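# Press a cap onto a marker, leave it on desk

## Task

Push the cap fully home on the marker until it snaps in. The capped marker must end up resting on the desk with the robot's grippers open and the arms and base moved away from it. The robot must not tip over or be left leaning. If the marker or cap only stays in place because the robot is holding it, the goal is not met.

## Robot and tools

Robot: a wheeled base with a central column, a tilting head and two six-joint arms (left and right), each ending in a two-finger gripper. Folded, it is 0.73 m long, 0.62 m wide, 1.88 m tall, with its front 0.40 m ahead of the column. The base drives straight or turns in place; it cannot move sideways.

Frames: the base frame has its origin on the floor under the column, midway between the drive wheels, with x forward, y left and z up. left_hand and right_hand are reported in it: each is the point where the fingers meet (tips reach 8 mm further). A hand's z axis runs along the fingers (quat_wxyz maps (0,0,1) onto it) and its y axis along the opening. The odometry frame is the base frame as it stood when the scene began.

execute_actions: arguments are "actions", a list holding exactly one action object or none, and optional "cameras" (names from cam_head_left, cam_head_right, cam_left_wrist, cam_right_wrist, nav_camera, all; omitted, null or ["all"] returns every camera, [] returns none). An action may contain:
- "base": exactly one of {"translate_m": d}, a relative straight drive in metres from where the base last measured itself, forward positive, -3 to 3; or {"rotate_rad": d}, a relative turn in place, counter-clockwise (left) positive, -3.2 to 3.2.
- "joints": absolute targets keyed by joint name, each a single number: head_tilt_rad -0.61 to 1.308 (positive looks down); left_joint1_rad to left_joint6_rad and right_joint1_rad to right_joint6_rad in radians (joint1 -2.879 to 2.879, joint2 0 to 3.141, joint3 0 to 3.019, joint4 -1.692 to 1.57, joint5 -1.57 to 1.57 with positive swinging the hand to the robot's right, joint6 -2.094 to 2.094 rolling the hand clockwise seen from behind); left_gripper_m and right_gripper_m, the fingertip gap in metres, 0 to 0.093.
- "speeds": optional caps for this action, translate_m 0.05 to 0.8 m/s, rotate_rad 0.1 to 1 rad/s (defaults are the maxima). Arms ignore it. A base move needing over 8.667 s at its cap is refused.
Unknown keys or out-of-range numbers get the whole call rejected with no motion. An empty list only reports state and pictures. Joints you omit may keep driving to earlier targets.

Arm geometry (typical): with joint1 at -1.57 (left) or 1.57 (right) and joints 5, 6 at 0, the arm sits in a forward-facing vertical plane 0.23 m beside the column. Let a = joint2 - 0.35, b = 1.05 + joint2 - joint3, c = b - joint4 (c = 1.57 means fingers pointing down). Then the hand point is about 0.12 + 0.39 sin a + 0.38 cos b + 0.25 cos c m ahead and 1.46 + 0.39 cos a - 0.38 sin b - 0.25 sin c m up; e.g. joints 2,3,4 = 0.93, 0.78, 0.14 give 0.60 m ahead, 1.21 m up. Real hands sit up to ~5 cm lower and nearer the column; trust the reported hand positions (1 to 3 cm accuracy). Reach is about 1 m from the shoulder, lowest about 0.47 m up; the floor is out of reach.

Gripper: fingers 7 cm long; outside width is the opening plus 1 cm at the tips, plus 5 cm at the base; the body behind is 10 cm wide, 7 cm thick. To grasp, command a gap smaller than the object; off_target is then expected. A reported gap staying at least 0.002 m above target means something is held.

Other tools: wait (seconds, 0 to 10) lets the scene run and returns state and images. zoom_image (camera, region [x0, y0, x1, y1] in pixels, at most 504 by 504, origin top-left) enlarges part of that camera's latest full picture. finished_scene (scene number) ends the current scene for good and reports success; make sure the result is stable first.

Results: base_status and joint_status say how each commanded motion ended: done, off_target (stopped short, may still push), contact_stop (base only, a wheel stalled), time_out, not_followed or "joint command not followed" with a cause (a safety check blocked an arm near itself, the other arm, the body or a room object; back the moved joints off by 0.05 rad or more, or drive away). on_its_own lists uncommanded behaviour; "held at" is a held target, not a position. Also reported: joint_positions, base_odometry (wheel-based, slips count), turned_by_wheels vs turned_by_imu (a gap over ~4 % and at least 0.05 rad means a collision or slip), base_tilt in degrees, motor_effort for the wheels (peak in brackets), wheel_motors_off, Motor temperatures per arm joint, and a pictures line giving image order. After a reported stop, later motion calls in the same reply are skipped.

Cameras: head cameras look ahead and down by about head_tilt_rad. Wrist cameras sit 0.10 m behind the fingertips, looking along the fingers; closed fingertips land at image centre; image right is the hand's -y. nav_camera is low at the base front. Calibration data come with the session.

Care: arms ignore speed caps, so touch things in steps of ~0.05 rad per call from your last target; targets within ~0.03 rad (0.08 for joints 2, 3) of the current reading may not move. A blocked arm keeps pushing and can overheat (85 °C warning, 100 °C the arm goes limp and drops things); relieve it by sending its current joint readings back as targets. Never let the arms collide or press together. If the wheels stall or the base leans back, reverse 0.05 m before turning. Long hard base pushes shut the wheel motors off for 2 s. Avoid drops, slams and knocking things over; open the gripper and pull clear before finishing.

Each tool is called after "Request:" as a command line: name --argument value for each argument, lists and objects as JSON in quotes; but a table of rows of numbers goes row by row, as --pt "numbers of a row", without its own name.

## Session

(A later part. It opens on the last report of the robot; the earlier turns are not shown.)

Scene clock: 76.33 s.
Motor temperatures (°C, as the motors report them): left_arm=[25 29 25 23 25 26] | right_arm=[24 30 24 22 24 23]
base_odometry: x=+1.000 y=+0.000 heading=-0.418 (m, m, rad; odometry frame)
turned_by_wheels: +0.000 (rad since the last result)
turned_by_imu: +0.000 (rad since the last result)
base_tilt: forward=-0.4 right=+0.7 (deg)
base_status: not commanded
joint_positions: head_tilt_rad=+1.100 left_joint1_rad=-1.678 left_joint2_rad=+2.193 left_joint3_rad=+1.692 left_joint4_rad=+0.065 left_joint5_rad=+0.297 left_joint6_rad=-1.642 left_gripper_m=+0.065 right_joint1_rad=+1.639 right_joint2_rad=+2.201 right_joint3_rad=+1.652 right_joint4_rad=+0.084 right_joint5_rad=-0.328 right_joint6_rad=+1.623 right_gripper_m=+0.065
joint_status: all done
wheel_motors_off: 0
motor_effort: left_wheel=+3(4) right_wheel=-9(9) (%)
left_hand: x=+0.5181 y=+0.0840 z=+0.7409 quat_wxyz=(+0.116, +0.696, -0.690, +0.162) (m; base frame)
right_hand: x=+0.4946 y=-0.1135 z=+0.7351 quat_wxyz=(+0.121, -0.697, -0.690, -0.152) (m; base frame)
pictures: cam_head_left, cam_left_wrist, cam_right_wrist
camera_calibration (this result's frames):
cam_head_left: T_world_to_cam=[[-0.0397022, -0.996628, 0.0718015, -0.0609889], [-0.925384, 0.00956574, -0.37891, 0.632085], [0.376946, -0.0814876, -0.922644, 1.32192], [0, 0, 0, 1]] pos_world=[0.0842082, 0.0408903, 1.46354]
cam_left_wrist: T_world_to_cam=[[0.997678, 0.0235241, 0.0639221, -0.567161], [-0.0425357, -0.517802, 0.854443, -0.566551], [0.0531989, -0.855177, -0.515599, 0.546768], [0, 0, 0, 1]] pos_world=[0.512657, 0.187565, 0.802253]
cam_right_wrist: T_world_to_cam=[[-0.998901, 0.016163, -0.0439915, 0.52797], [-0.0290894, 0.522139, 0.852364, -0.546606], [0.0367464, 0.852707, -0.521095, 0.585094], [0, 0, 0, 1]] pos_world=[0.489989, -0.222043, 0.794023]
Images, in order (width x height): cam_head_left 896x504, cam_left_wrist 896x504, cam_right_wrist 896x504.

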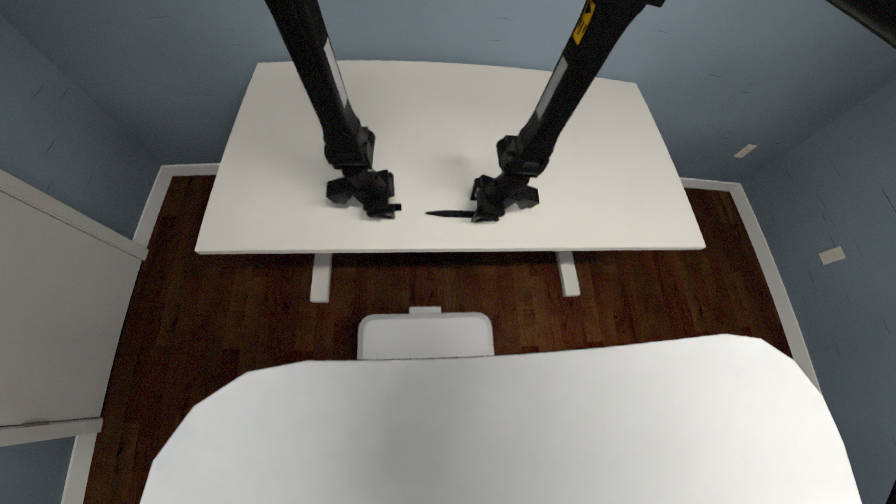

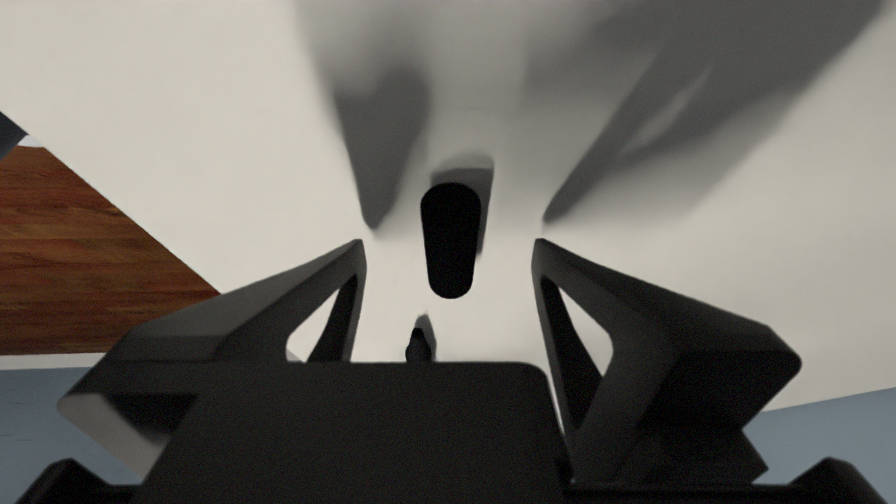

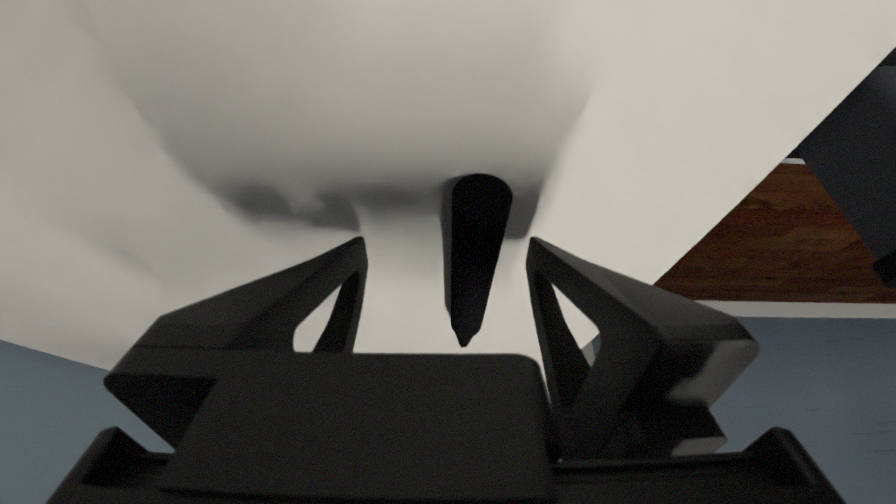

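Request:
zoom_image --camera "cam_left_wrist" --region '[410,170,500,260]'

Request:
execute_actions --actions '[{"joints":{"left_joint2_rad":2.26,"left_joint3_rad":1.715,"right_joint2_rad":2.25,"right_joint3_rad":1.685}}]' --cameras '[]'

Request:
execute_actions --actions '[{"joints":{"left_gripper_m":0.0,"right_gripper_m":0.0}}]' --cameras '[]'

Request:
execute_actions --actions '[{"joints":{"right_joint1_rad":1.71,"right_joint5_rad":-0.28,"right_joint6_rad":1.65}}]' --cameras '["cam_head_left","cam_left_wrist","cam_right_wrist"]'

Request:
zoom_image --camera "cam_head_left" --region '[360,170,520,250]'

Region (410, 170, 500, 260) of cam_left_wrist's 896x504 image, scaled by 5.600, with more detail than that image has.

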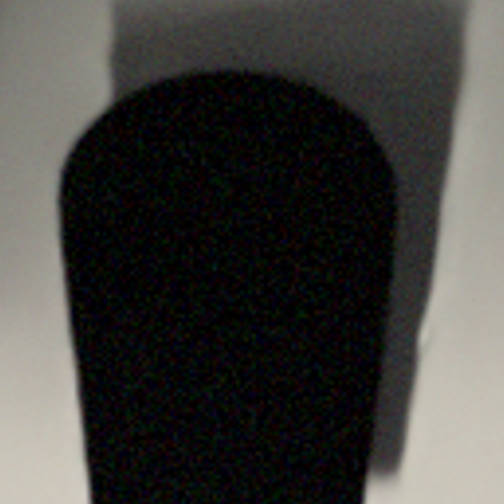

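Scene clock: 90.00 s.
Motor temperatures (°C, as the motors report them): left_arm=[24 29 25 23 25 26] | right_arm=[24 30 24 22 24 23]
base_odometry: x=+1.000 y=+0.000 heading=-0.418 (m, m, rad; odometry frame)
turned_by_wheels: +0.000 (rad since the last result)
turned_by_imu: +0.001 (rad since the last result)
base_tilt: forward=-0.3 right=+0.7 (deg)
base_status: not commanded
joint_positions: head_tilt_rad=+1.100 left_joint1_rad=-1.678 left_joint2_rad=+2.217 left_joint3_rad=+1.718 left_joint4_rad=+0.066 left_joint5_rad=+0.304 left_joint6_rad=-1.642 left_gripper_m=+0.065 right_joint1_rad=+1.637 right_joint2_rad=+2.217 right_joint3_rad=+1.674 right_joint4_rad=+0.084 right_joint5_rad=-0.336 right_joint6_rad=+1.623 right_gripper_m=+0.065
joint_status: all done
wheel_motors_off: 0
motor_effort: left_wheel=+3(4) right_wheel=-9(10) (%)
left_hand: x=+0.5169 y=+0.0823 z=+0.7327 quat_wxyz=(+0.117, +0.695, -0.690, +0.164) (m; base frame)
right_hand: x=+0.4963 y=-0.1132 z=+0.7294 quat_wxyz=(+0.122, -0.697, -0.690, -0.156) (m; base frame)
pictures: none
No camera images: the call's "cameras" was empty. Leave "cameras" out to get every camera's image.

Scene clock: 90.67 s.
Motor temperatures (°C, as the motors report them): left_arm=[24 29 25 23 25 26] | right_arm=[24 30 24 22 24 23]
base_odometry: x=+1.000 y=+0.000 heading=-0.418 (m, m, rad; odometry frame)
turned_by_wheels: +0.000 (rad since the last result)
turned_by_imu: +0.000 (rad since the last result)
base_tilt: forward=-0.3 right=+0.6 (deg)
base_status: not commanded
joint_positions: head_tilt_rad=+1.100 left_joint1_rad=-1.679 left_joint2_rad=+2.220 left_joint3_rad=+1.697 left_joint4_rad=+0.063 left_joint5_rad=+0.311 left_joint6_rad=-1.642 left_gripper_m=+0.019 right_joint1_rad=+1.640 right_joint2_rad=+2.222 right_joint3_rad=+1.674 right_joint4_rad=+0.083 right_joint5_rad=-0.339 right_joint6_rad=+1.623 right_gripper_m=+0.018
joint_status: left_gripper_m off_target (ended at +0.019, target +0.000); right_gripper_m off_target (ended at +0.018, target +0.000)
wheel_motors_off: 0
motor_effort: left_wheel=+3(4) right_wheel=-9(10) (%)
left_hand: x=+0.5007 y=+0.0809 z=+0.7314 quat_wxyz=(+0.129, +0.696, -0.689, +0.157) (m; base frame)
right_hand: x=+0.4920 y=-0.1102 z=+0.7282 quat_wxyz=(+0.126, -0.696, -0.690, -0.155) (m; base frame)
pictures: none
No camera images: the call's "cameras" was empty. Leave "cameras" out to get every camera's image.

Scene clock: 91.60 s.
Motor temperatures (°C, as the motors report them): left_arm=[24 29 25 23 25 26] | right_arm=[24 30 24 22 24 23]
base_odometry: x=+1.000 y=+0.000 heading=-0.418 (m, m, rad; odometry frame)
turned_by_wheels: +0.000 (rad since the last result)
turned_by_imu: +0.000 (rad since the last result)
base_tilt: forward=-0.3 right=+0.7 (deg)
base_status: not commanded
joint_positions: head_tilt_rad=+1.100 left_joint1_rad=-1.679 left_joint2_rad=+2.220 left_joint3_rad=+1.697 left_joint4_rad=+0.063 left_joint5_rad=+0.311 left_joint6_rad=-1.642 left_gripper_m=+0.019 right_joint1_rad=+1.719 right_joint2_rad=+2.235 right_joint3_rad=+1.679 right_joint4_rad=+0.083 right_joint5_rad=-0.282 right_joint6_rad=+1.645 right_gripper_m=+0.018
joint_status: all done
wheel_motors_off: 0
motor_effort: left_wheel=+3(4) right_wheel=-9(9) (%)
left_hand: x=+0.5007 y=+0.0809 z=+0.7314 quat_wxyz=(+0.129, +0.696, -0.689, +0.157) (m; base frame)
right_hand: x=+0.4810 y=-0.0529 z=+0.7295 quat_wxyz=(+0.136, -0.690, -0.694, -0.154) (m; base frame)
pictures: cam_head_left, cam_left_wrist, cam_right_wrist
camera_calibration (this result's frames):
cam_head_left: T_world_to_cam=[[-0.0397022, -0.996628, 0.0718015, -0.0609889], [-0.925384, 0.00956574, -0.37891, 0.632085], [0.376946, -0.0814876, -0.922644, 1.32192], [0, 0, 0, 1]] pos_world=[0.0842082, 0.0408903, 1.46354]
cam_left_wrist: T_world_to_cam=[[0.999027, 0.0203558, 0.0391355, -0.531424], [-0.0234578, -0.506188, 0.862104, -0.576962], [0.0373587, -0.862183, -0.505218, 0.541001], [0, 0, 0, 1]] pos_world=[0.497161, 0.185208, 0.791522]
cam_right_wrist: T_world_to_cam=[[-0.999555, -0.00181117, -0.0297761, 0.502132], [-0.0266806, 0.500743, 0.865185, -0.585525], [0.0133432, 0.865594, -0.500568, 0.527922], [0, 0, 0, 1]] pos_world=[0.479242, -0.162859, 0.7858]
Images, in order (width x height): cam_head_left 896x504, cam_left_wrist 896x504, cam_right_wrist 896x504.

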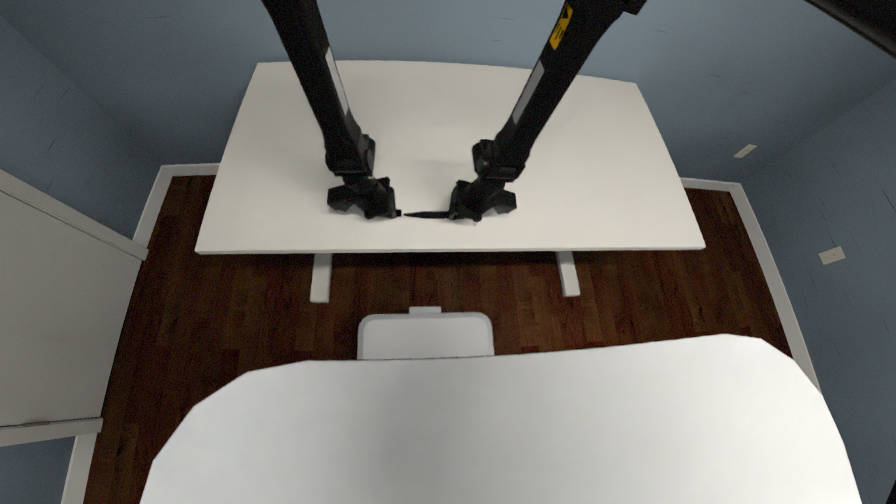

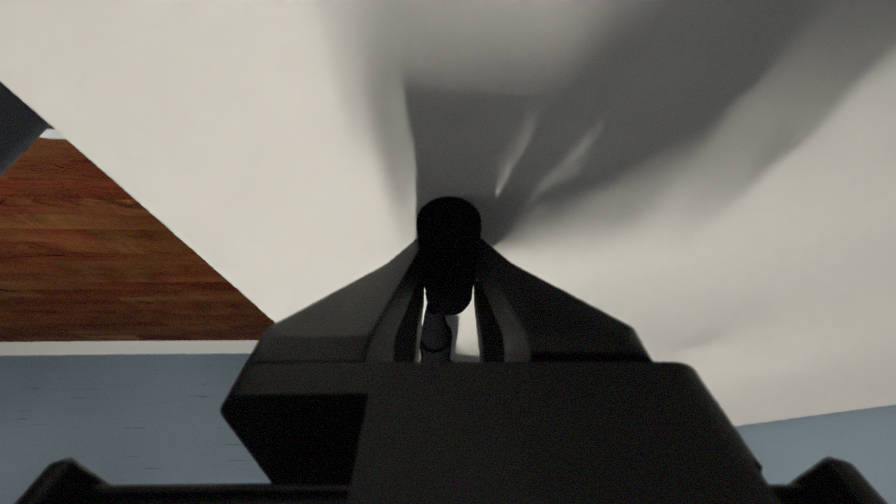

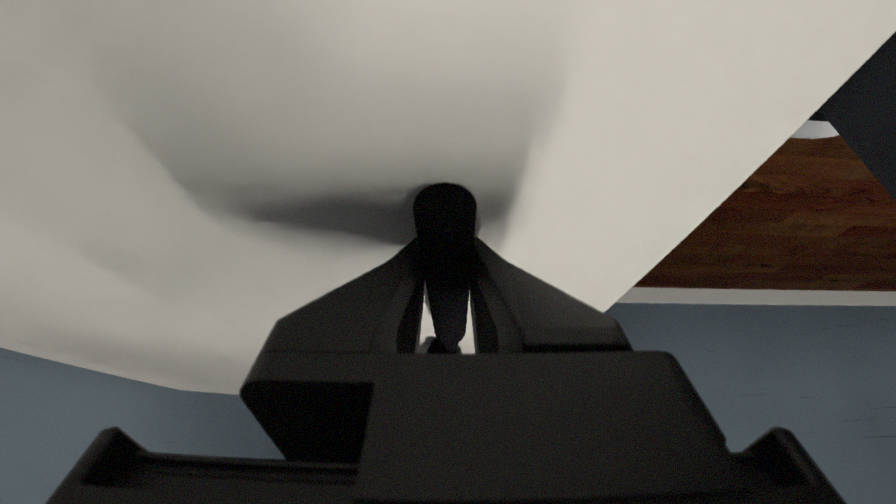

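Region (360, 170, 520, 250) of cam_head_left's 896x504 image, scaled by 3.150, with more detail than that image has.

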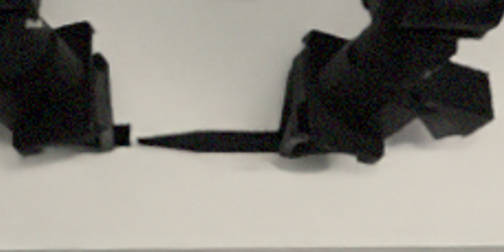

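Request:
execute_actions --actions '[{"joints":{"right_joint3_rad":1.71,"left_joint3_rad":1.69}}]' --cameras '["cam_head_left","cam_left_wrist"]'

Request:
zoom_image --camera "cam_head_left" --region '[370,185,470,235]'

Scene clock: 98.03 s.
Motor temperatures (°C, as the motors report them): left_arm=[24 28 25 23 25 26] | right_arm=[24 30 24 22 24 23]
base_odometry: x=+1.000 y=+0.000 heading=-0.418 (m, m, rad; odometry frame)
turned_by_wheels: +0.000 (rad since the last result)
turned_by_imu: +0.001 (rad since the last result)
base_tilt: forward=-0.4 right=+0.6 (deg)
base_status: not commanded
joint_positions: head_tilt_rad=+1.100 left_joint1_rad=-1.679 left_joint2_rad=+2.220 left_joint3_rad=+1.695 left_joint4_rad=+0.063 left_joint5_rad=+0.311 left_joint6_rad=-1.642 left_gripper_m=+0.019 right_joint1_rad=+1.719 right_joint2_rad=+2.236 right_joint3_rad=+1.705 right_joint4_rad=+0.083 right_joint5_rad=-0.282 right_joint6_rad=+1.645 right_gripper_m=+0.018
joint_status: all done
wheel_motors_off: 0
motor_effort: left_wheel=+3(3) right_wheel=-9(9) (%)
left_hand: x=+0.4995 y=+0.0809 z=+0.7314 quat_wxyz=(+0.130, +0.696, -0.689, +0.157) (m; base frame)
right_hand: x=+0.4960 y=-0.0517 z=+0.7293 quat_wxyz=(+0.128, -0.689, -0.694, -0.163) (m; base frame)
pictures: cam_head_left, cam_left_wrist
camera_calibration (this result's frames):
cam_head_left: T_world_to_cam=[[-0.0397022, -0.996628, 0.0718015, -0.0609889], [-0.925384, 0.00956574, -0.37891, 0.632085], [0.376946, -0.0814876, -0.922644, 1.32192], [0, 0, 0, 1]] pos_world=[0.0842082, 0.0408903, 1.46354]
cam_left_wrist: T_world_to_cam=[[0.999103, 0.0201742, 0.037243, -0.528885], [-0.021913, -0.506273, 0.862095, -0.577691], [0.0362472, -0.862137, -0.505376, 0.541749], [0, 0, 0, 1]] pos_world=[0.496115, 0.185263, 0.791509]
Images, in order (width x height): cam_head_left 896x504, cam_left_wrist 896x504.

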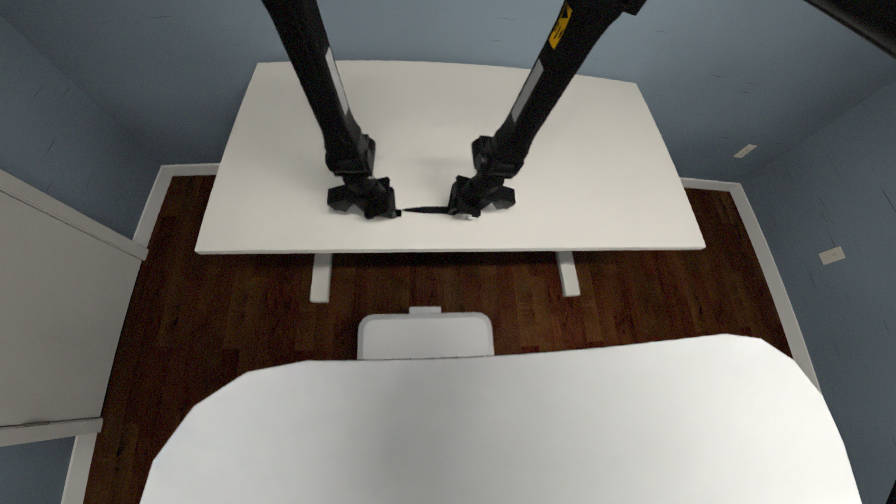

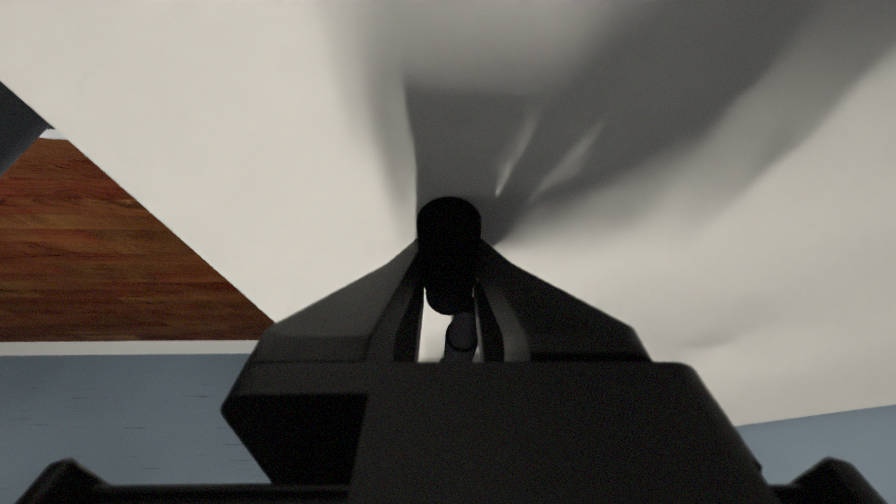

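Region (370, 185, 470, 235) of cam_head_left's 896x504 image, scaled by 5.040, with more detail than that image has.

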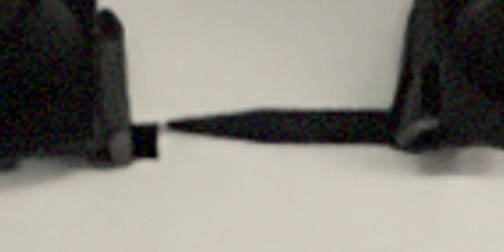

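Request:
execute_actions --actions '[{"joints":{"left_joint4_rad":0.11}}]' --cameras '["cam_head_left"]'

Request:
zoom_image --camera "cam_head_left" --region '[370,185,470,235]'

Scene clock: 102.40 s.
Motor temperatures (°C, as the motors report them): left_arm=[24 28 25 23 25 26] | right_arm=[24 30 24 22 24 23]
base_odometry: x=+1.000 y=+0.000 heading=-0.418 (m, m, rad; odometry frame)
turned_by_wheels: +0.000 (rad since the last result)
turned_by_imu: +0.001 (rad since the last result)
base_tilt: forward=-0.4 right=+0.5 (deg)
base_status: not commanded
joint_positions: head_tilt_rad=+1.100 left_joint1_rad=-1.679 left_joint2_rad=+2.220 left_joint3_rad=+1.685 left_joint4_rad=+0.090 left_joint5_rad=+0.311 left_joint6_rad=-1.642 left_gripper_m=+0.019 right_joint1_rad=+1.719 right_joint2_rad=+2.236 right_joint3_rad=+1.705 right_joint4_rad=+0.083 right_joint5_rad=-0.282 right_joint6_rad=+1.645 right_gripper_m=+0.018
joint_status: all done
wheel_motors_off: 0
motor_effort: left_wheel=+3(3) right_wheel=-9(9) (%)
left_hand: x=+0.5002 y=+0.0809 z=+0.7317 quat_wxyz=(+0.124, +0.695, -0.689, +0.163) (m; base frame)
right_hand: x=+0.4960 y=-0.0517 z=+0.7293 quat_wxyz=(+0.128, -0.689, -0.694, -0.163) (m; base frame)
pictures: cam_head_left
camera_calibration (this result's frames):
cam_head_left: T_world_to_cam=[[-0.0397022, -0.996628, 0.0718015, -0.0609889], [-0.925384, 0.00956574, -0.37891, 0.632084], [0.376946, -0.0814876, -0.922644, 1.32192], [0, 0, 0, 1]] pos_world=[0.0842082, 0.0408903, 1.46354]
Images, in order (width x height): cam_head_left 896x504.

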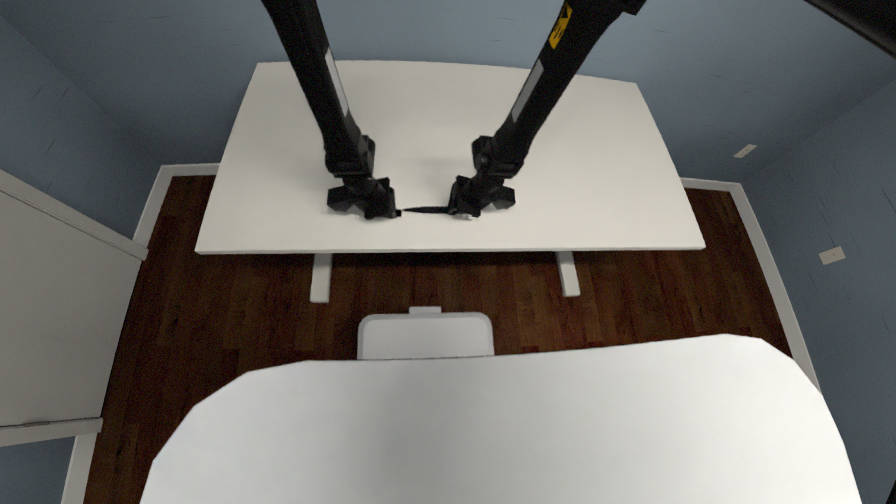

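Region (370, 185, 470, 235) of cam_head_left's 896x504 image, scaled by 5.040, with more detail than that image has.

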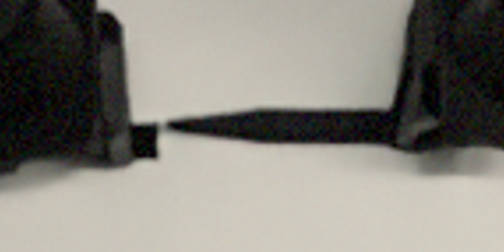

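Yaw the marker instead.

Request:
execute_actions --actions '[{"joints":{"right_joint6_rad":1.575,"left_joint3_rad":1.705}}]' --cameras '["cam_head_left"]'

Request:
zoom_image --camera "cam_head_left" --region '[370,185,470,235]'

Scene clock: 106.80 s.
Motor temperatures (°C, as the motors report them): left_arm=[24 28 25 24 25 26] | right_arm=[24 30 24 22 24 23]
base_odometry: x=+1.000 y=+0.000 heading=-0.418 (m, m, rad; odometry frame)
turned_by_wheels: +0.000 (rad since the last result)
turned_by_imu: +0.001 (rad since the last result)
base_tilt: forward=-0.4 right=+0.6 (deg)
base_status: not commanded
joint_positions: head_tilt_rad=+1.100 left_joint1_rad=-1.679 left_joint2_rad=+2.220 left_joint3_rad=+1.686 left_joint4_rad=+0.090 left_joint5_rad=+0.311 left_joint6_rad=-1.642 left_gripper_m=+0.019 right_joint1_rad=+1.719 right_joint2_rad=+2.236 right_joint3_rad=+1.705 right_joint4_rad=+0.083 right_joint5_rad=-0.282 right_joint6_rad=+1.586 right_gripper_m=+0.018
joint_status: all done
wheel_motors_off: 0
motor_effort: left_wheel=+3(3) right_wheel=-9(9) (%)
left_hand: x=+0.5004 y=+0.0809 z=+0.7317 quat_wxyz=(+0.124, +0.695, -0.689, +0.163) (m; base frame)
right_hand: x=+0.4960 y=-0.0517 z=+0.7293 quat_wxyz=(+0.123, -0.669, -0.714, -0.167) (m; base frame)
pictures: cam_head_left
camera_calibration (this result's frames):
cam_head_left: T_world_to_cam=[[-0.0397022, -0.996628, 0.0718015, -0.0609889], [-0.925384, 0.00956574, -0.37891, 0.632084], [0.376946, -0.0814876, -0.922644, 1.32192], [0, 0, 0, 1]] pos_world=[0.0842082, 0.0408903, 1.46354]
Images, in order (width x height): cam_head_left 896x504.

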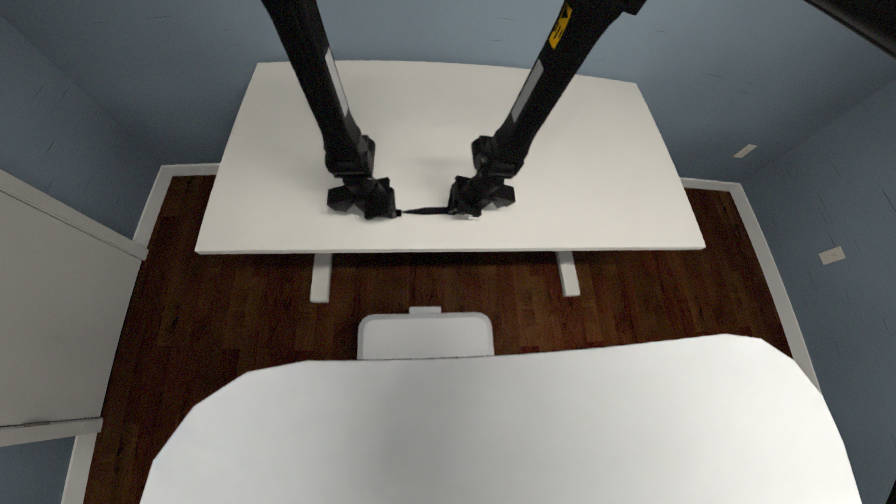

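Region (370, 185, 470, 235) of cam_head_left's 896x504 image, scaled by 5.040, with more detail than that image has.

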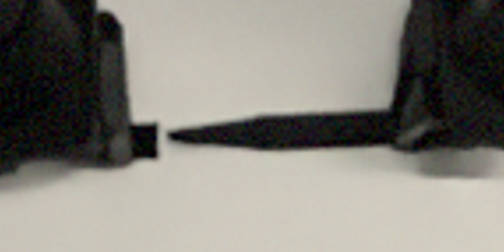

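Request:
execute_actions --actions '[{"joints":{"right_joint1_rad":1.755,"right_joint5_rad":-0.25,"right_joint6_rad":1.61}}]' --cameras '["cam_head_left"]'

Request:
zoom_image --camera "cam_head_left" --region '[370,185,470,235]'

Scene clock: 112.33 s.
Motor temperatures (°C, as the motors report them): left_arm=[24 28 25 24 25 26] | right_arm=[24 30 24 22 24 23]
base_odometry: x=+1.000 y=+0.000 heading=-0.418 (m, m, rad; odometry frame)
turned_by_wheels: +0.000 (rad since the last result)
turned_by_imu: +0.001 (rad since the last result)
base_tilt: forward=-0.3 right=+0.6 (deg)
base_status: not commanded
joint_positions: head_tilt_rad=+1.100 left_joint1_rad=-1.679 left_joint2_rad=+2.220 left_joint3_rad=+1.686 left_joint4_rad=+0.090 left_joint5_rad=+0.311 left_joint6_rad=-1.642 left_gripper_m=+0.019 right_joint1_rad=+1.750 right_joint2_rad=+2.236 right_joint3_rad=+1.705 right_joint4_rad=+0.083 right_joint5_rad=-0.252 right_joint6_rad=+1.605 right_gripper_m=+0.018
joint_status: all done
wheel_motors_off: 0
motor_effort: left_wheel=+3(3) right_wheel=-9(9) (%)
left_hand: x=+0.5004 y=+0.0809 z=+0.7317 quat_wxyz=(+0.124, +0.695, -0.689, +0.163) (m; base frame)
right_hand: x=+0.4939 y=-0.0309 z=+0.7321 quat_wxyz=(+0.124, -0.671, -0.712, -0.165) (m; base frame)
pictures: cam_head_left
camera_calibration (this result's frames):
cam_head_left: T_world_to_cam=[[-0.0397022, -0.996628, 0.0718015, -0.0609889], [-0.925384, 0.00956574, -0.37891, 0.632085], [0.376946, -0.0814876, -0.922644, 1.32192], [0, 0, 0, 1]] pos_world=[0.0842082, 0.0408903, 1.46354]
Images, in order (width x height): cam_head_left 896x504.

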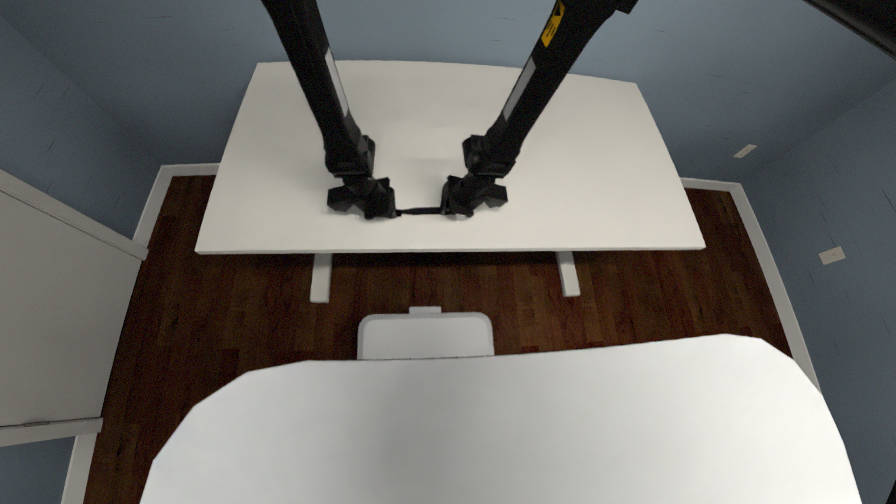

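Region (370, 185, 470, 235) of cam_head_left's 896x504 image, scaled by 5.040, with more detail than that image has.

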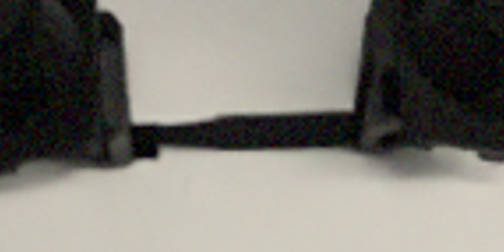

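Request:
execute_actions --actions '[{"joints":{"left_joint1_rad":-1.74,"left_joint2_rad":2.24,"left_joint5_rad":0.275,"left_joint6_rad":-1.68,"right_joint3_rad":1.69,"right_joint6_rad":1.64}}]' --cameras '[]'

Request:
execute_actions --actions '[{"joints":{"left_joint1_rad":-1.86,"left_joint5_rad":0.3,"right_joint2_rad":2.36,"right_joint1_rad":1.77,"right_joint5_rad":-0.28}}]' --cameras '["cam_head_left","cam_left_wrist","cam_right_wrist"]'

Request:
zoom_image --camera "cam_head_left" --region '[370,185,470,235]'

Scene clock: 127.47 s.
Motor temperatures (°C, as the motors report them): left_arm=[24 28 26 24 25 26] | right_arm=[24 30 24 22 24 23]
base_odometry: x=+1.000 y=+0.000 heading=-0.418 (m, m, rad; odometry frame)
turned_by_wheels: +0.000 (rad since the last result)
turned_by_imu: +0.001 (rad since the last result)
base_tilt: forward=-0.2 right=+0.7 (deg)
base_status: not commanded
joint_positions: head_tilt_rad=+1.100 left_joint1_rad=-1.728 left_joint2_rad=+2.225 left_joint3_rad=+1.696 left_joint4_rad=+0.093 left_joint5_rad=+0.269 left_joint6_rad=-1.673 left_gripper_m=+0.019 right_joint1_rad=+1.747 right_joint2_rad=+2.237 right_joint3_rad=+1.697 right_joint4_rad=+0.083 right_joint5_rad=-0.245 right_joint6_rad=+1.632 right_gripper_m=+0.018
joint_status: all done
wheel_motors_off: 0
motor_effort: left_wheel=+3(4) right_wheel=-9(9) (%)
left_hand: x=+0.5009 y=+0.0456 z=+0.7343 quat_wxyz=(+0.124, +0.698, -0.686, +0.165) (m; base frame)
right_hand: x=+0.4885 y=-0.0350 z=+0.7307 quat_wxyz=(+0.126, -0.682, -0.703, -0.156) (m; base frame)
pictures: none
No camera images: the call's "cameras" was empty. Leave "cameras" out to get every camera's image.

Scene clock: 129.37 s.
Motor temperatures (°C, as the motors report them): left_arm=[25 28 26 24 25 26] | right_arm=[24 30 24 22 24 23]
base_odometry: x=+1.000 y=+0.000 heading=-0.418 (m, m, rad; odometry frame)
turned_by_wheels: +0.000 (rad since the last result)
turned_by_imu: +0.001 (rad since the last result)
base_tilt: forward=-0.3 right=+0.6 (deg)
base_status: not commanded
joint_positions: head_tilt_rad=+1.100 left_joint1_rad=-1.734 left_joint2_rad=+2.229 left_joint3_rad=+1.696 left_joint4_rad=+0.095 left_joint5_rad=+0.266 left_joint6_rad=-1.673 left_gripper_m=+0.019 right_joint1_rad=+1.742 right_joint2_rad=+2.248 right_joint3_rad=+1.697 right_joint4_rad=+0.092 right_joint5_rad=-0.276 right_joint6_rad=+1.633 right_gripper_m=+0.018
joint_status: left_joint1_rad time_out (moved -0.006 of -0.132); left_joint5_rad time_out (moved -0.003 of +0.031); the others done
wheel_motors_off: 0
on_its_own: left_joint1_rad reads -1.734 and still pushes toward -1.860 since a time_out; left_joint5_rad reads +0.266 and still pushes toward +0.300 since a time_out
motor_effort: left_wheel=+4(4) right_wheel=-10(10) (%)
left_hand: x=+0.4976 y=+0.0413 z=+0.7334 quat_wxyz=(+0.126, +0.697, -0.687, +0.164) (m; base frame)
right_hand: x=+0.4823 y=-0.0342 z=+0.7279 quat_wxyz=(+0.136, -0.681, -0.701, -0.164) (m; base frame)
pictures: cam_head_left, cam_left_wrist, cam_right_wrist
camera_calibration (this result's frames):
cam_head_left: T_world_to_cam=[[-0.0397022, -0.996628, 0.0718015, -0.0609889], [-0.925384, 0.00956574, -0.37891, 0.632084], [0.376946, -0.0814876, -0.922644, 1.32192], [0, 0, 0, 1]] pos_world=[0.0842082, 0.0408903, 1.46354]
cam_left_wrist: T_world_to_cam=[[0.998311, 0.0273675, 0.0512455, -0.53638], [-0.0306377, -0.501446, 0.864646, -0.597237], [0.04936, -0.864756, -0.49976, 0.498188], [0, 0, 0, 1]] pos_world=[0.492585, 0.146009, 0.792861]
cam_right_wrist: T_world_to_cam=[[-0.998637, -0.0203675, -0.0480545, 0.515659], [-0.051882, 0.487689, 0.871475, -0.586353], [0.00568589, 0.87278, -0.488081, 0.505818], [0, 0, 0, 1]] pos_world=[0.481659, -0.145007, 0.782652]
Images, in order (width x height): cam_head_left 896x504, cam_left_wrist 896x504, cam_right_wrist 896x504.

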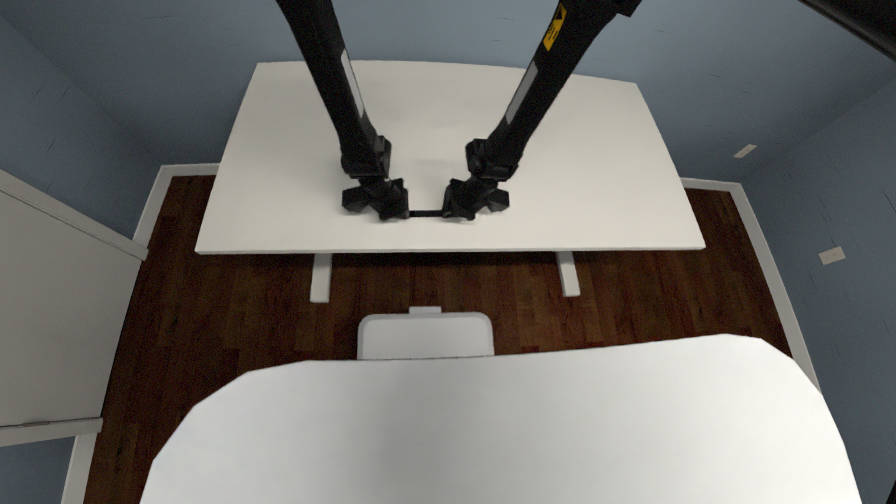

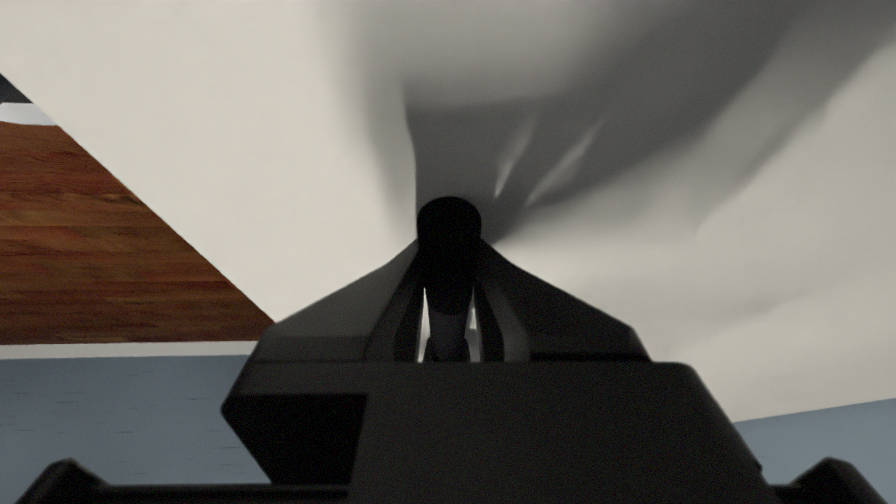

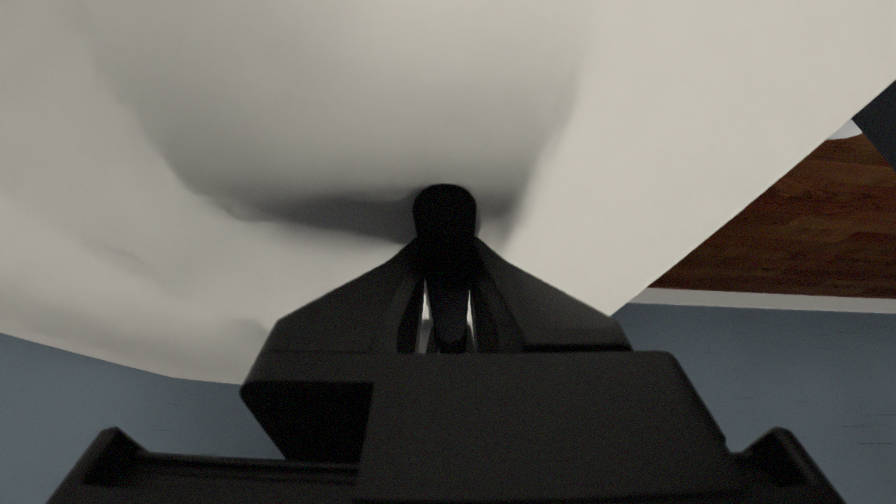

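Region (370, 185, 470, 235) of cam_head_left's 896x504 image, scaled by 5.040, with more detail than that image has.

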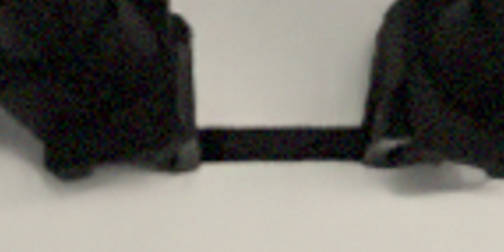

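Push slightly harder, then a pull test.

Request:
execute_actions --actions '[{"joints":{"left_joint1_rad":-1.89,"right_joint1_rad":1.76}}]' --cameras '[]'

Request:
execute_actions --actions '[]' --cameras '[]'

Scene clock: 134.63 s.
Motor temperatures (°C, as the motors report them): left_arm=[25 28 25 24 26 26] | right_arm=[24 30 24 22 24 23]
base_odometry: x=+1.000 y=+0.000 heading=-0.418 (m, m, rad; odometry frame)
turned_by_wheels: +0.000 (rad since the last result)
turned_by_imu: +0.002 (rad since the last result)
base_tilt: forward=-0.4 right=+0.6 (deg)
base_status: not commanded
joint_positions: head_tilt_rad=+1.100 left_joint1_rad=-1.738 left_joint2_rad=+2.229 left_joint3_rad=+1.696 left_joint4_rad=+0.095 left_joint5_rad=+0.257 left_joint6_rad=-1.673 left_gripper_m=+0.019 right_joint1_rad=+1.740 right_joint2_rad=+2.248 right_joint3_rad=+1.697 right_joint4_rad=+0.092 right_joint5_rad=-0.281 right_joint6_rad=+1.634 right_gripper_m=+0.018
joint_status: left_joint1_rad time_out (moved -0.004 of -0.156); the others done
wheel_motors_off: 0
on_its_own: left_joint1_rad reads -1.738 and still pushes toward -1.890 since a time_out; left_joint5_rad reads +0.257 and still pushes toward +0.300 since a time_out
motor_effort: left_wheel=+4(4) right_wheel=-10(10) (%)
left_hand: x=+0.4971 y=+0.0395 z=+0.7334 quat_wxyz=(+0.124, +0.697, -0.688, +0.162) (m; base frame)
right_hand: x=+0.4824 y=-0.0353 z=+0.7279 quat_wxyz=(+0.137, -0.681, -0.700, -0.165) (m; base frame)
pictures: none
No camera images: the call's "cameras" was empty. Leave "cameras" out to get every camera's image.

not run: a stop came earlier in this reply.

Request:
execute_actions --actions '[{"joints":{"left_joint1_rad":-1.69,"left_joint5_rad":0.265,"right_joint1_rad":1.74}}]' --cameras '["cam_head_left"]'

Request:
zoom_image --camera "cam_head_left" --region '[370,185,470,235]'

Scene clock: 139.30 s.
Motor temperatures (°C, as the motors report them): left_arm=[25 29 25 24 27 26] | right_arm=[24 29 24 22 24 23]
base_odometry: x=+1.000 y=+0.000 heading=-0.418 (m, m, rad; odometry frame)
turned_by_wheels: +0.000 (rad since the last result)
turned_by_imu: +0.001 (rad since the last result)
base_tilt: forward=-0.3 right=+0.7 (deg)
base_status: not commanded
joint_positions: head_tilt_rad=+1.100 left_joint1_rad=-1.725 left_joint2_rad=+2.228 left_joint3_rad=+1.695 left_joint4_rad=+0.095 left_joint5_rad=+0.275 left_joint6_rad=-1.673 left_gripper_m=+0.019 right_joint1_rad=+1.737 right_joint2_rad=+2.250 right_joint3_rad=+1.697 right_joint4_rad=+0.094 right_joint5_rad=-0.291 right_joint6_rad=+1.634 right_gripper_m=+0.018
joint_status: all done
wheel_motors_off: 0
motor_effort: left_wheel=+3(3) right_wheel=-9(10) (%)
left_hand: x=+0.4983 y=+0.0473 z=+0.7329 quat_wxyz=(+0.126, +0.698, -0.685, +0.164) (m; base frame)
right_hand: x=+0.4822 y=-0.0356 z=+0.7278 quat_wxyz=(+0.140, -0.681, -0.699, -0.168) (m; base frame)
pictures: cam_head_left
camera_calibration (this result's frames):
cam_head_left: T_world_to_cam=[[-0.0397022, -0.996628, 0.0718015, -0.0609889], [-0.925384, 0.00956574, -0.37891, 0.632084], [0.376946, -0.0814876, -0.922644, 1.32192], [0, 0, 0, 1]] pos_world=[0.0842082, 0.0408903, 1.46354]
Images, in order (width x height): cam_head_left 896x504.

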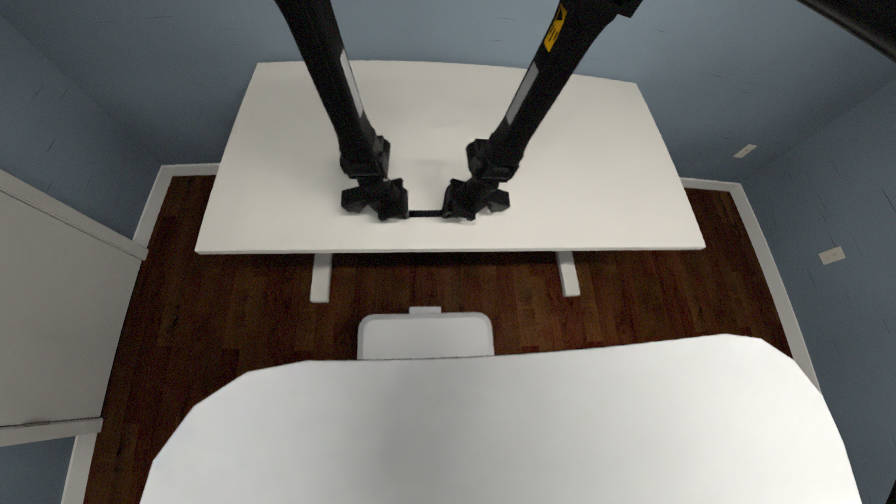

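Region (370, 185, 470, 235) of cam_head_left's 896x504 image, scaled by 5.040, with more detail than that image has.

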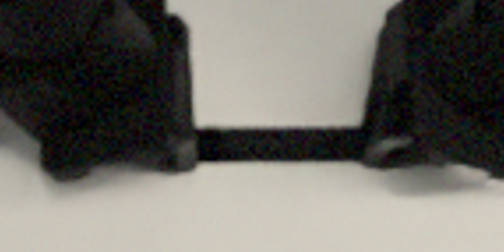

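It holds against the pull: snapped. Release outward.

Request:
execute_actions --actions '[{"joints":{"right_joint2_rad":2.25,"left_joint1_rad":-1.725,"left_gripper_m":0.07,"right_gripper_m":0.07}}]' --cameras '[]'

Request:
execute_actions --actions '[{"joints":{"left_joint1_rad":-1.62,"right_joint1_rad":1.62}}]' --cameras '["cam_left_wrist","cam_right_wrist"]'

Request:
execute_actions --actions '[{"joints":{"left_joint1_rad":-1.5,"right_joint1_rad":1.5,"left_joint2_rad":1.9,"right_joint2_rad":1.9,"left_joint3_rad":1.4,"right_joint3_rad":1.4}}]' --cameras '[]'

Request:
execute_actions --actions '[{"base":{"translate_m":-0.25}}]' --cameras '["cam_head_left"]'

Request:
zoom_image --camera "cam_head_left" --region '[370,110,490,180]'

Scene clock: 149.23 s.
Motor temperatures (°C, as the motors report them): left_arm=[25 29 25 24 26 26] | right_arm=[24 29 24 22 24 23]
base_odometry: x=+1.000 y=+0.000 heading=-0.418 (m, m, rad; odometry frame)
turned_by_wheels: +0.000 (rad since the last result)
turned_by_imu: +0.001 (rad since the last result)
base_tilt: forward=-0.4 right=+0.6 (deg)
base_status: not commanded
joint_positions: head_tilt_rad=+1.100 left_joint1_rad=-1.726 left_joint2_rad=+2.225 left_joint3_rad=+1.711 left_joint4_rad=+0.103 left_joint5_rad=+0.270 left_joint6_rad=-1.673 left_gripper_m=+0.070 right_joint1_rad=+1.738 right_joint2_rad=+2.241 right_joint3_rad=+1.698 right_joint4_rad=+0.095 right_joint5_rad=-0.286 right_joint6_rad=+1.634 right_gripper_m=+0.070
joint_status: all done
wheel_motors_off: 0
motor_effort: left_wheel=+3(3) right_wheel=-9(10) (%)
left_hand: x=+0.5122 y=+0.0465 z=+0.7344 quat_wxyz=(+0.116, +0.697, -0.686, +0.174) (m; base frame)
right_hand: x=+0.4893 y=-0.0359 z=+0.7307 quat_wxyz=(+0.135, -0.681, -0.699, -0.170) (m; base frame)
pictures: none
No camera images: the call's "cameras" was empty. Leave "cameras" out to get every camera's image.

Scene clock: 151.10 s.
Motor temperatures (°C, as the motors report them): left_arm=[25 29 25 24 26 26] | right_arm=[24 29 24 22 24 23]
base_odometry: x=+1.000 y=+0.000 heading=-0.418 (m, m, rad; odometry frame)
turned_by_wheels: +0.000 (rad since the last result)
turned_by_imu: +0.001 (rad since the last result)
base_tilt: forward=-0.4 right=+0.6 (deg)
base_status: not commanded
joint_positions: head_tilt_rad=+1.100 left_joint1_rad=-1.673 left_joint2_rad=+2.215 left_joint3_rad=+1.703 left_joint4_rad=+0.103 left_joint5_rad=+0.296 left_joint6_rad=-1.697 left_gripper_m=+0.070 right_joint1_rad=+1.669 right_joint2_rad=+2.224 right_joint3_rad=+1.691 right_joint4_rad=+0.095 right_joint5_rad=-0.314 right_joint6_rad=+1.651 right_gripper_m=+0.070
joint_status: left_joint1_rad time_out (moved +0.054 of +0.106); right_joint1_rad time_out (moved -0.068 of -0.118)
wheel_motors_off: 0
on_its_own: left_joint1_rad reads -1.673 and still pushes toward -1.620 since a time_out; right_joint1_rad reads +1.669 and still pushes toward +1.620 since a time_out
motor_effort: left_wheel=+3(3) right_wheel=-10(9) (%)
left_hand: x=+0.5184 y=+0.0878 z=+0.7328 quat_wxyz=(+0.109, +0.714, -0.671, +0.167) (m; base frame)
right_hand: x=+0.5030 y=-0.0890 z=+0.7295 quat_wxyz=(+0.120, -0.700, -0.685, -0.164) (m; base frame)
pictures: cam_left_wrist, cam_right_wrist
camera_calibration (this result's frames):
cam_left_wrist: T_world_to_cam=[[0.994419, 0.0789821, 0.0699424, -0.574644], [-0.018814, -0.519575, 0.854218, -0.569642], [0.103808, -0.850767, -0.515189, 0.51885], [0, 0, 0, 1]] pos_world=[0.506859, 0.190835, 0.794096]
cam_right_wrist: T_world_to_cam=[[-0.997717, 0.0304978, -0.0602556, 0.548236], [-0.0363283, 0.50977, 0.859543, -0.557153], [0.0569307, 0.85977, -0.507498, 0.541535], [0, 0, 0, 1]] pos_world=[0.495914, -0.198296, 0.78676]
Images, in order (width x height): cam_left_wrist 896x504, cam_right_wrist 896x504.

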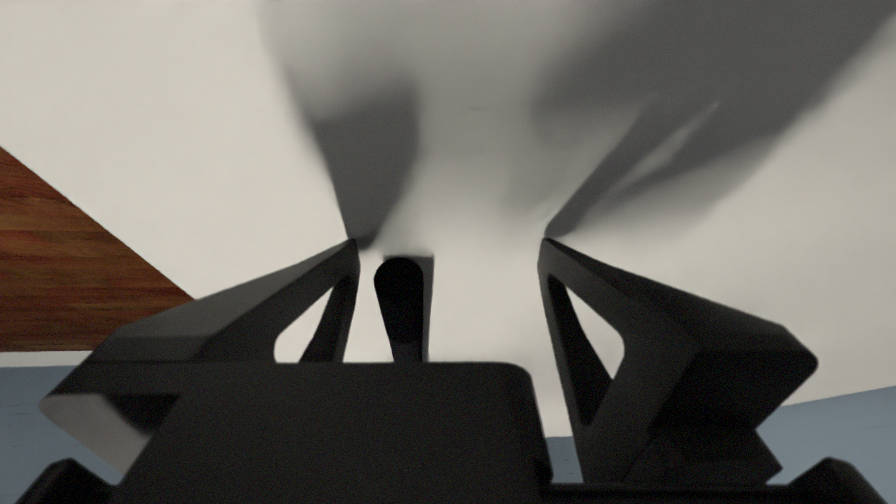

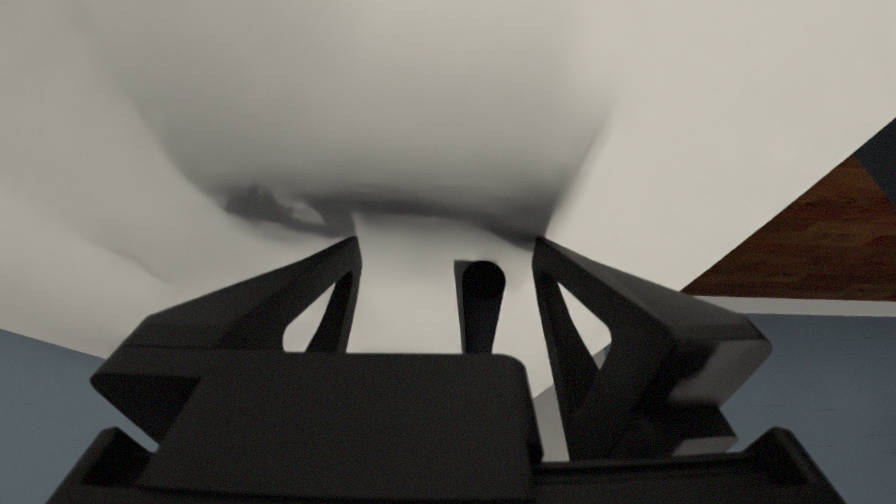

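not run: a stop came earlier in this reply.

not run: a stop came earlier in this reply.

This scene's latest camera images include none from cam_head_left. They are from: cam_left_wrist, cam_right_wrist. Call execute_actions without "cameras", or with cam_head_left in "cameras", to get its image.


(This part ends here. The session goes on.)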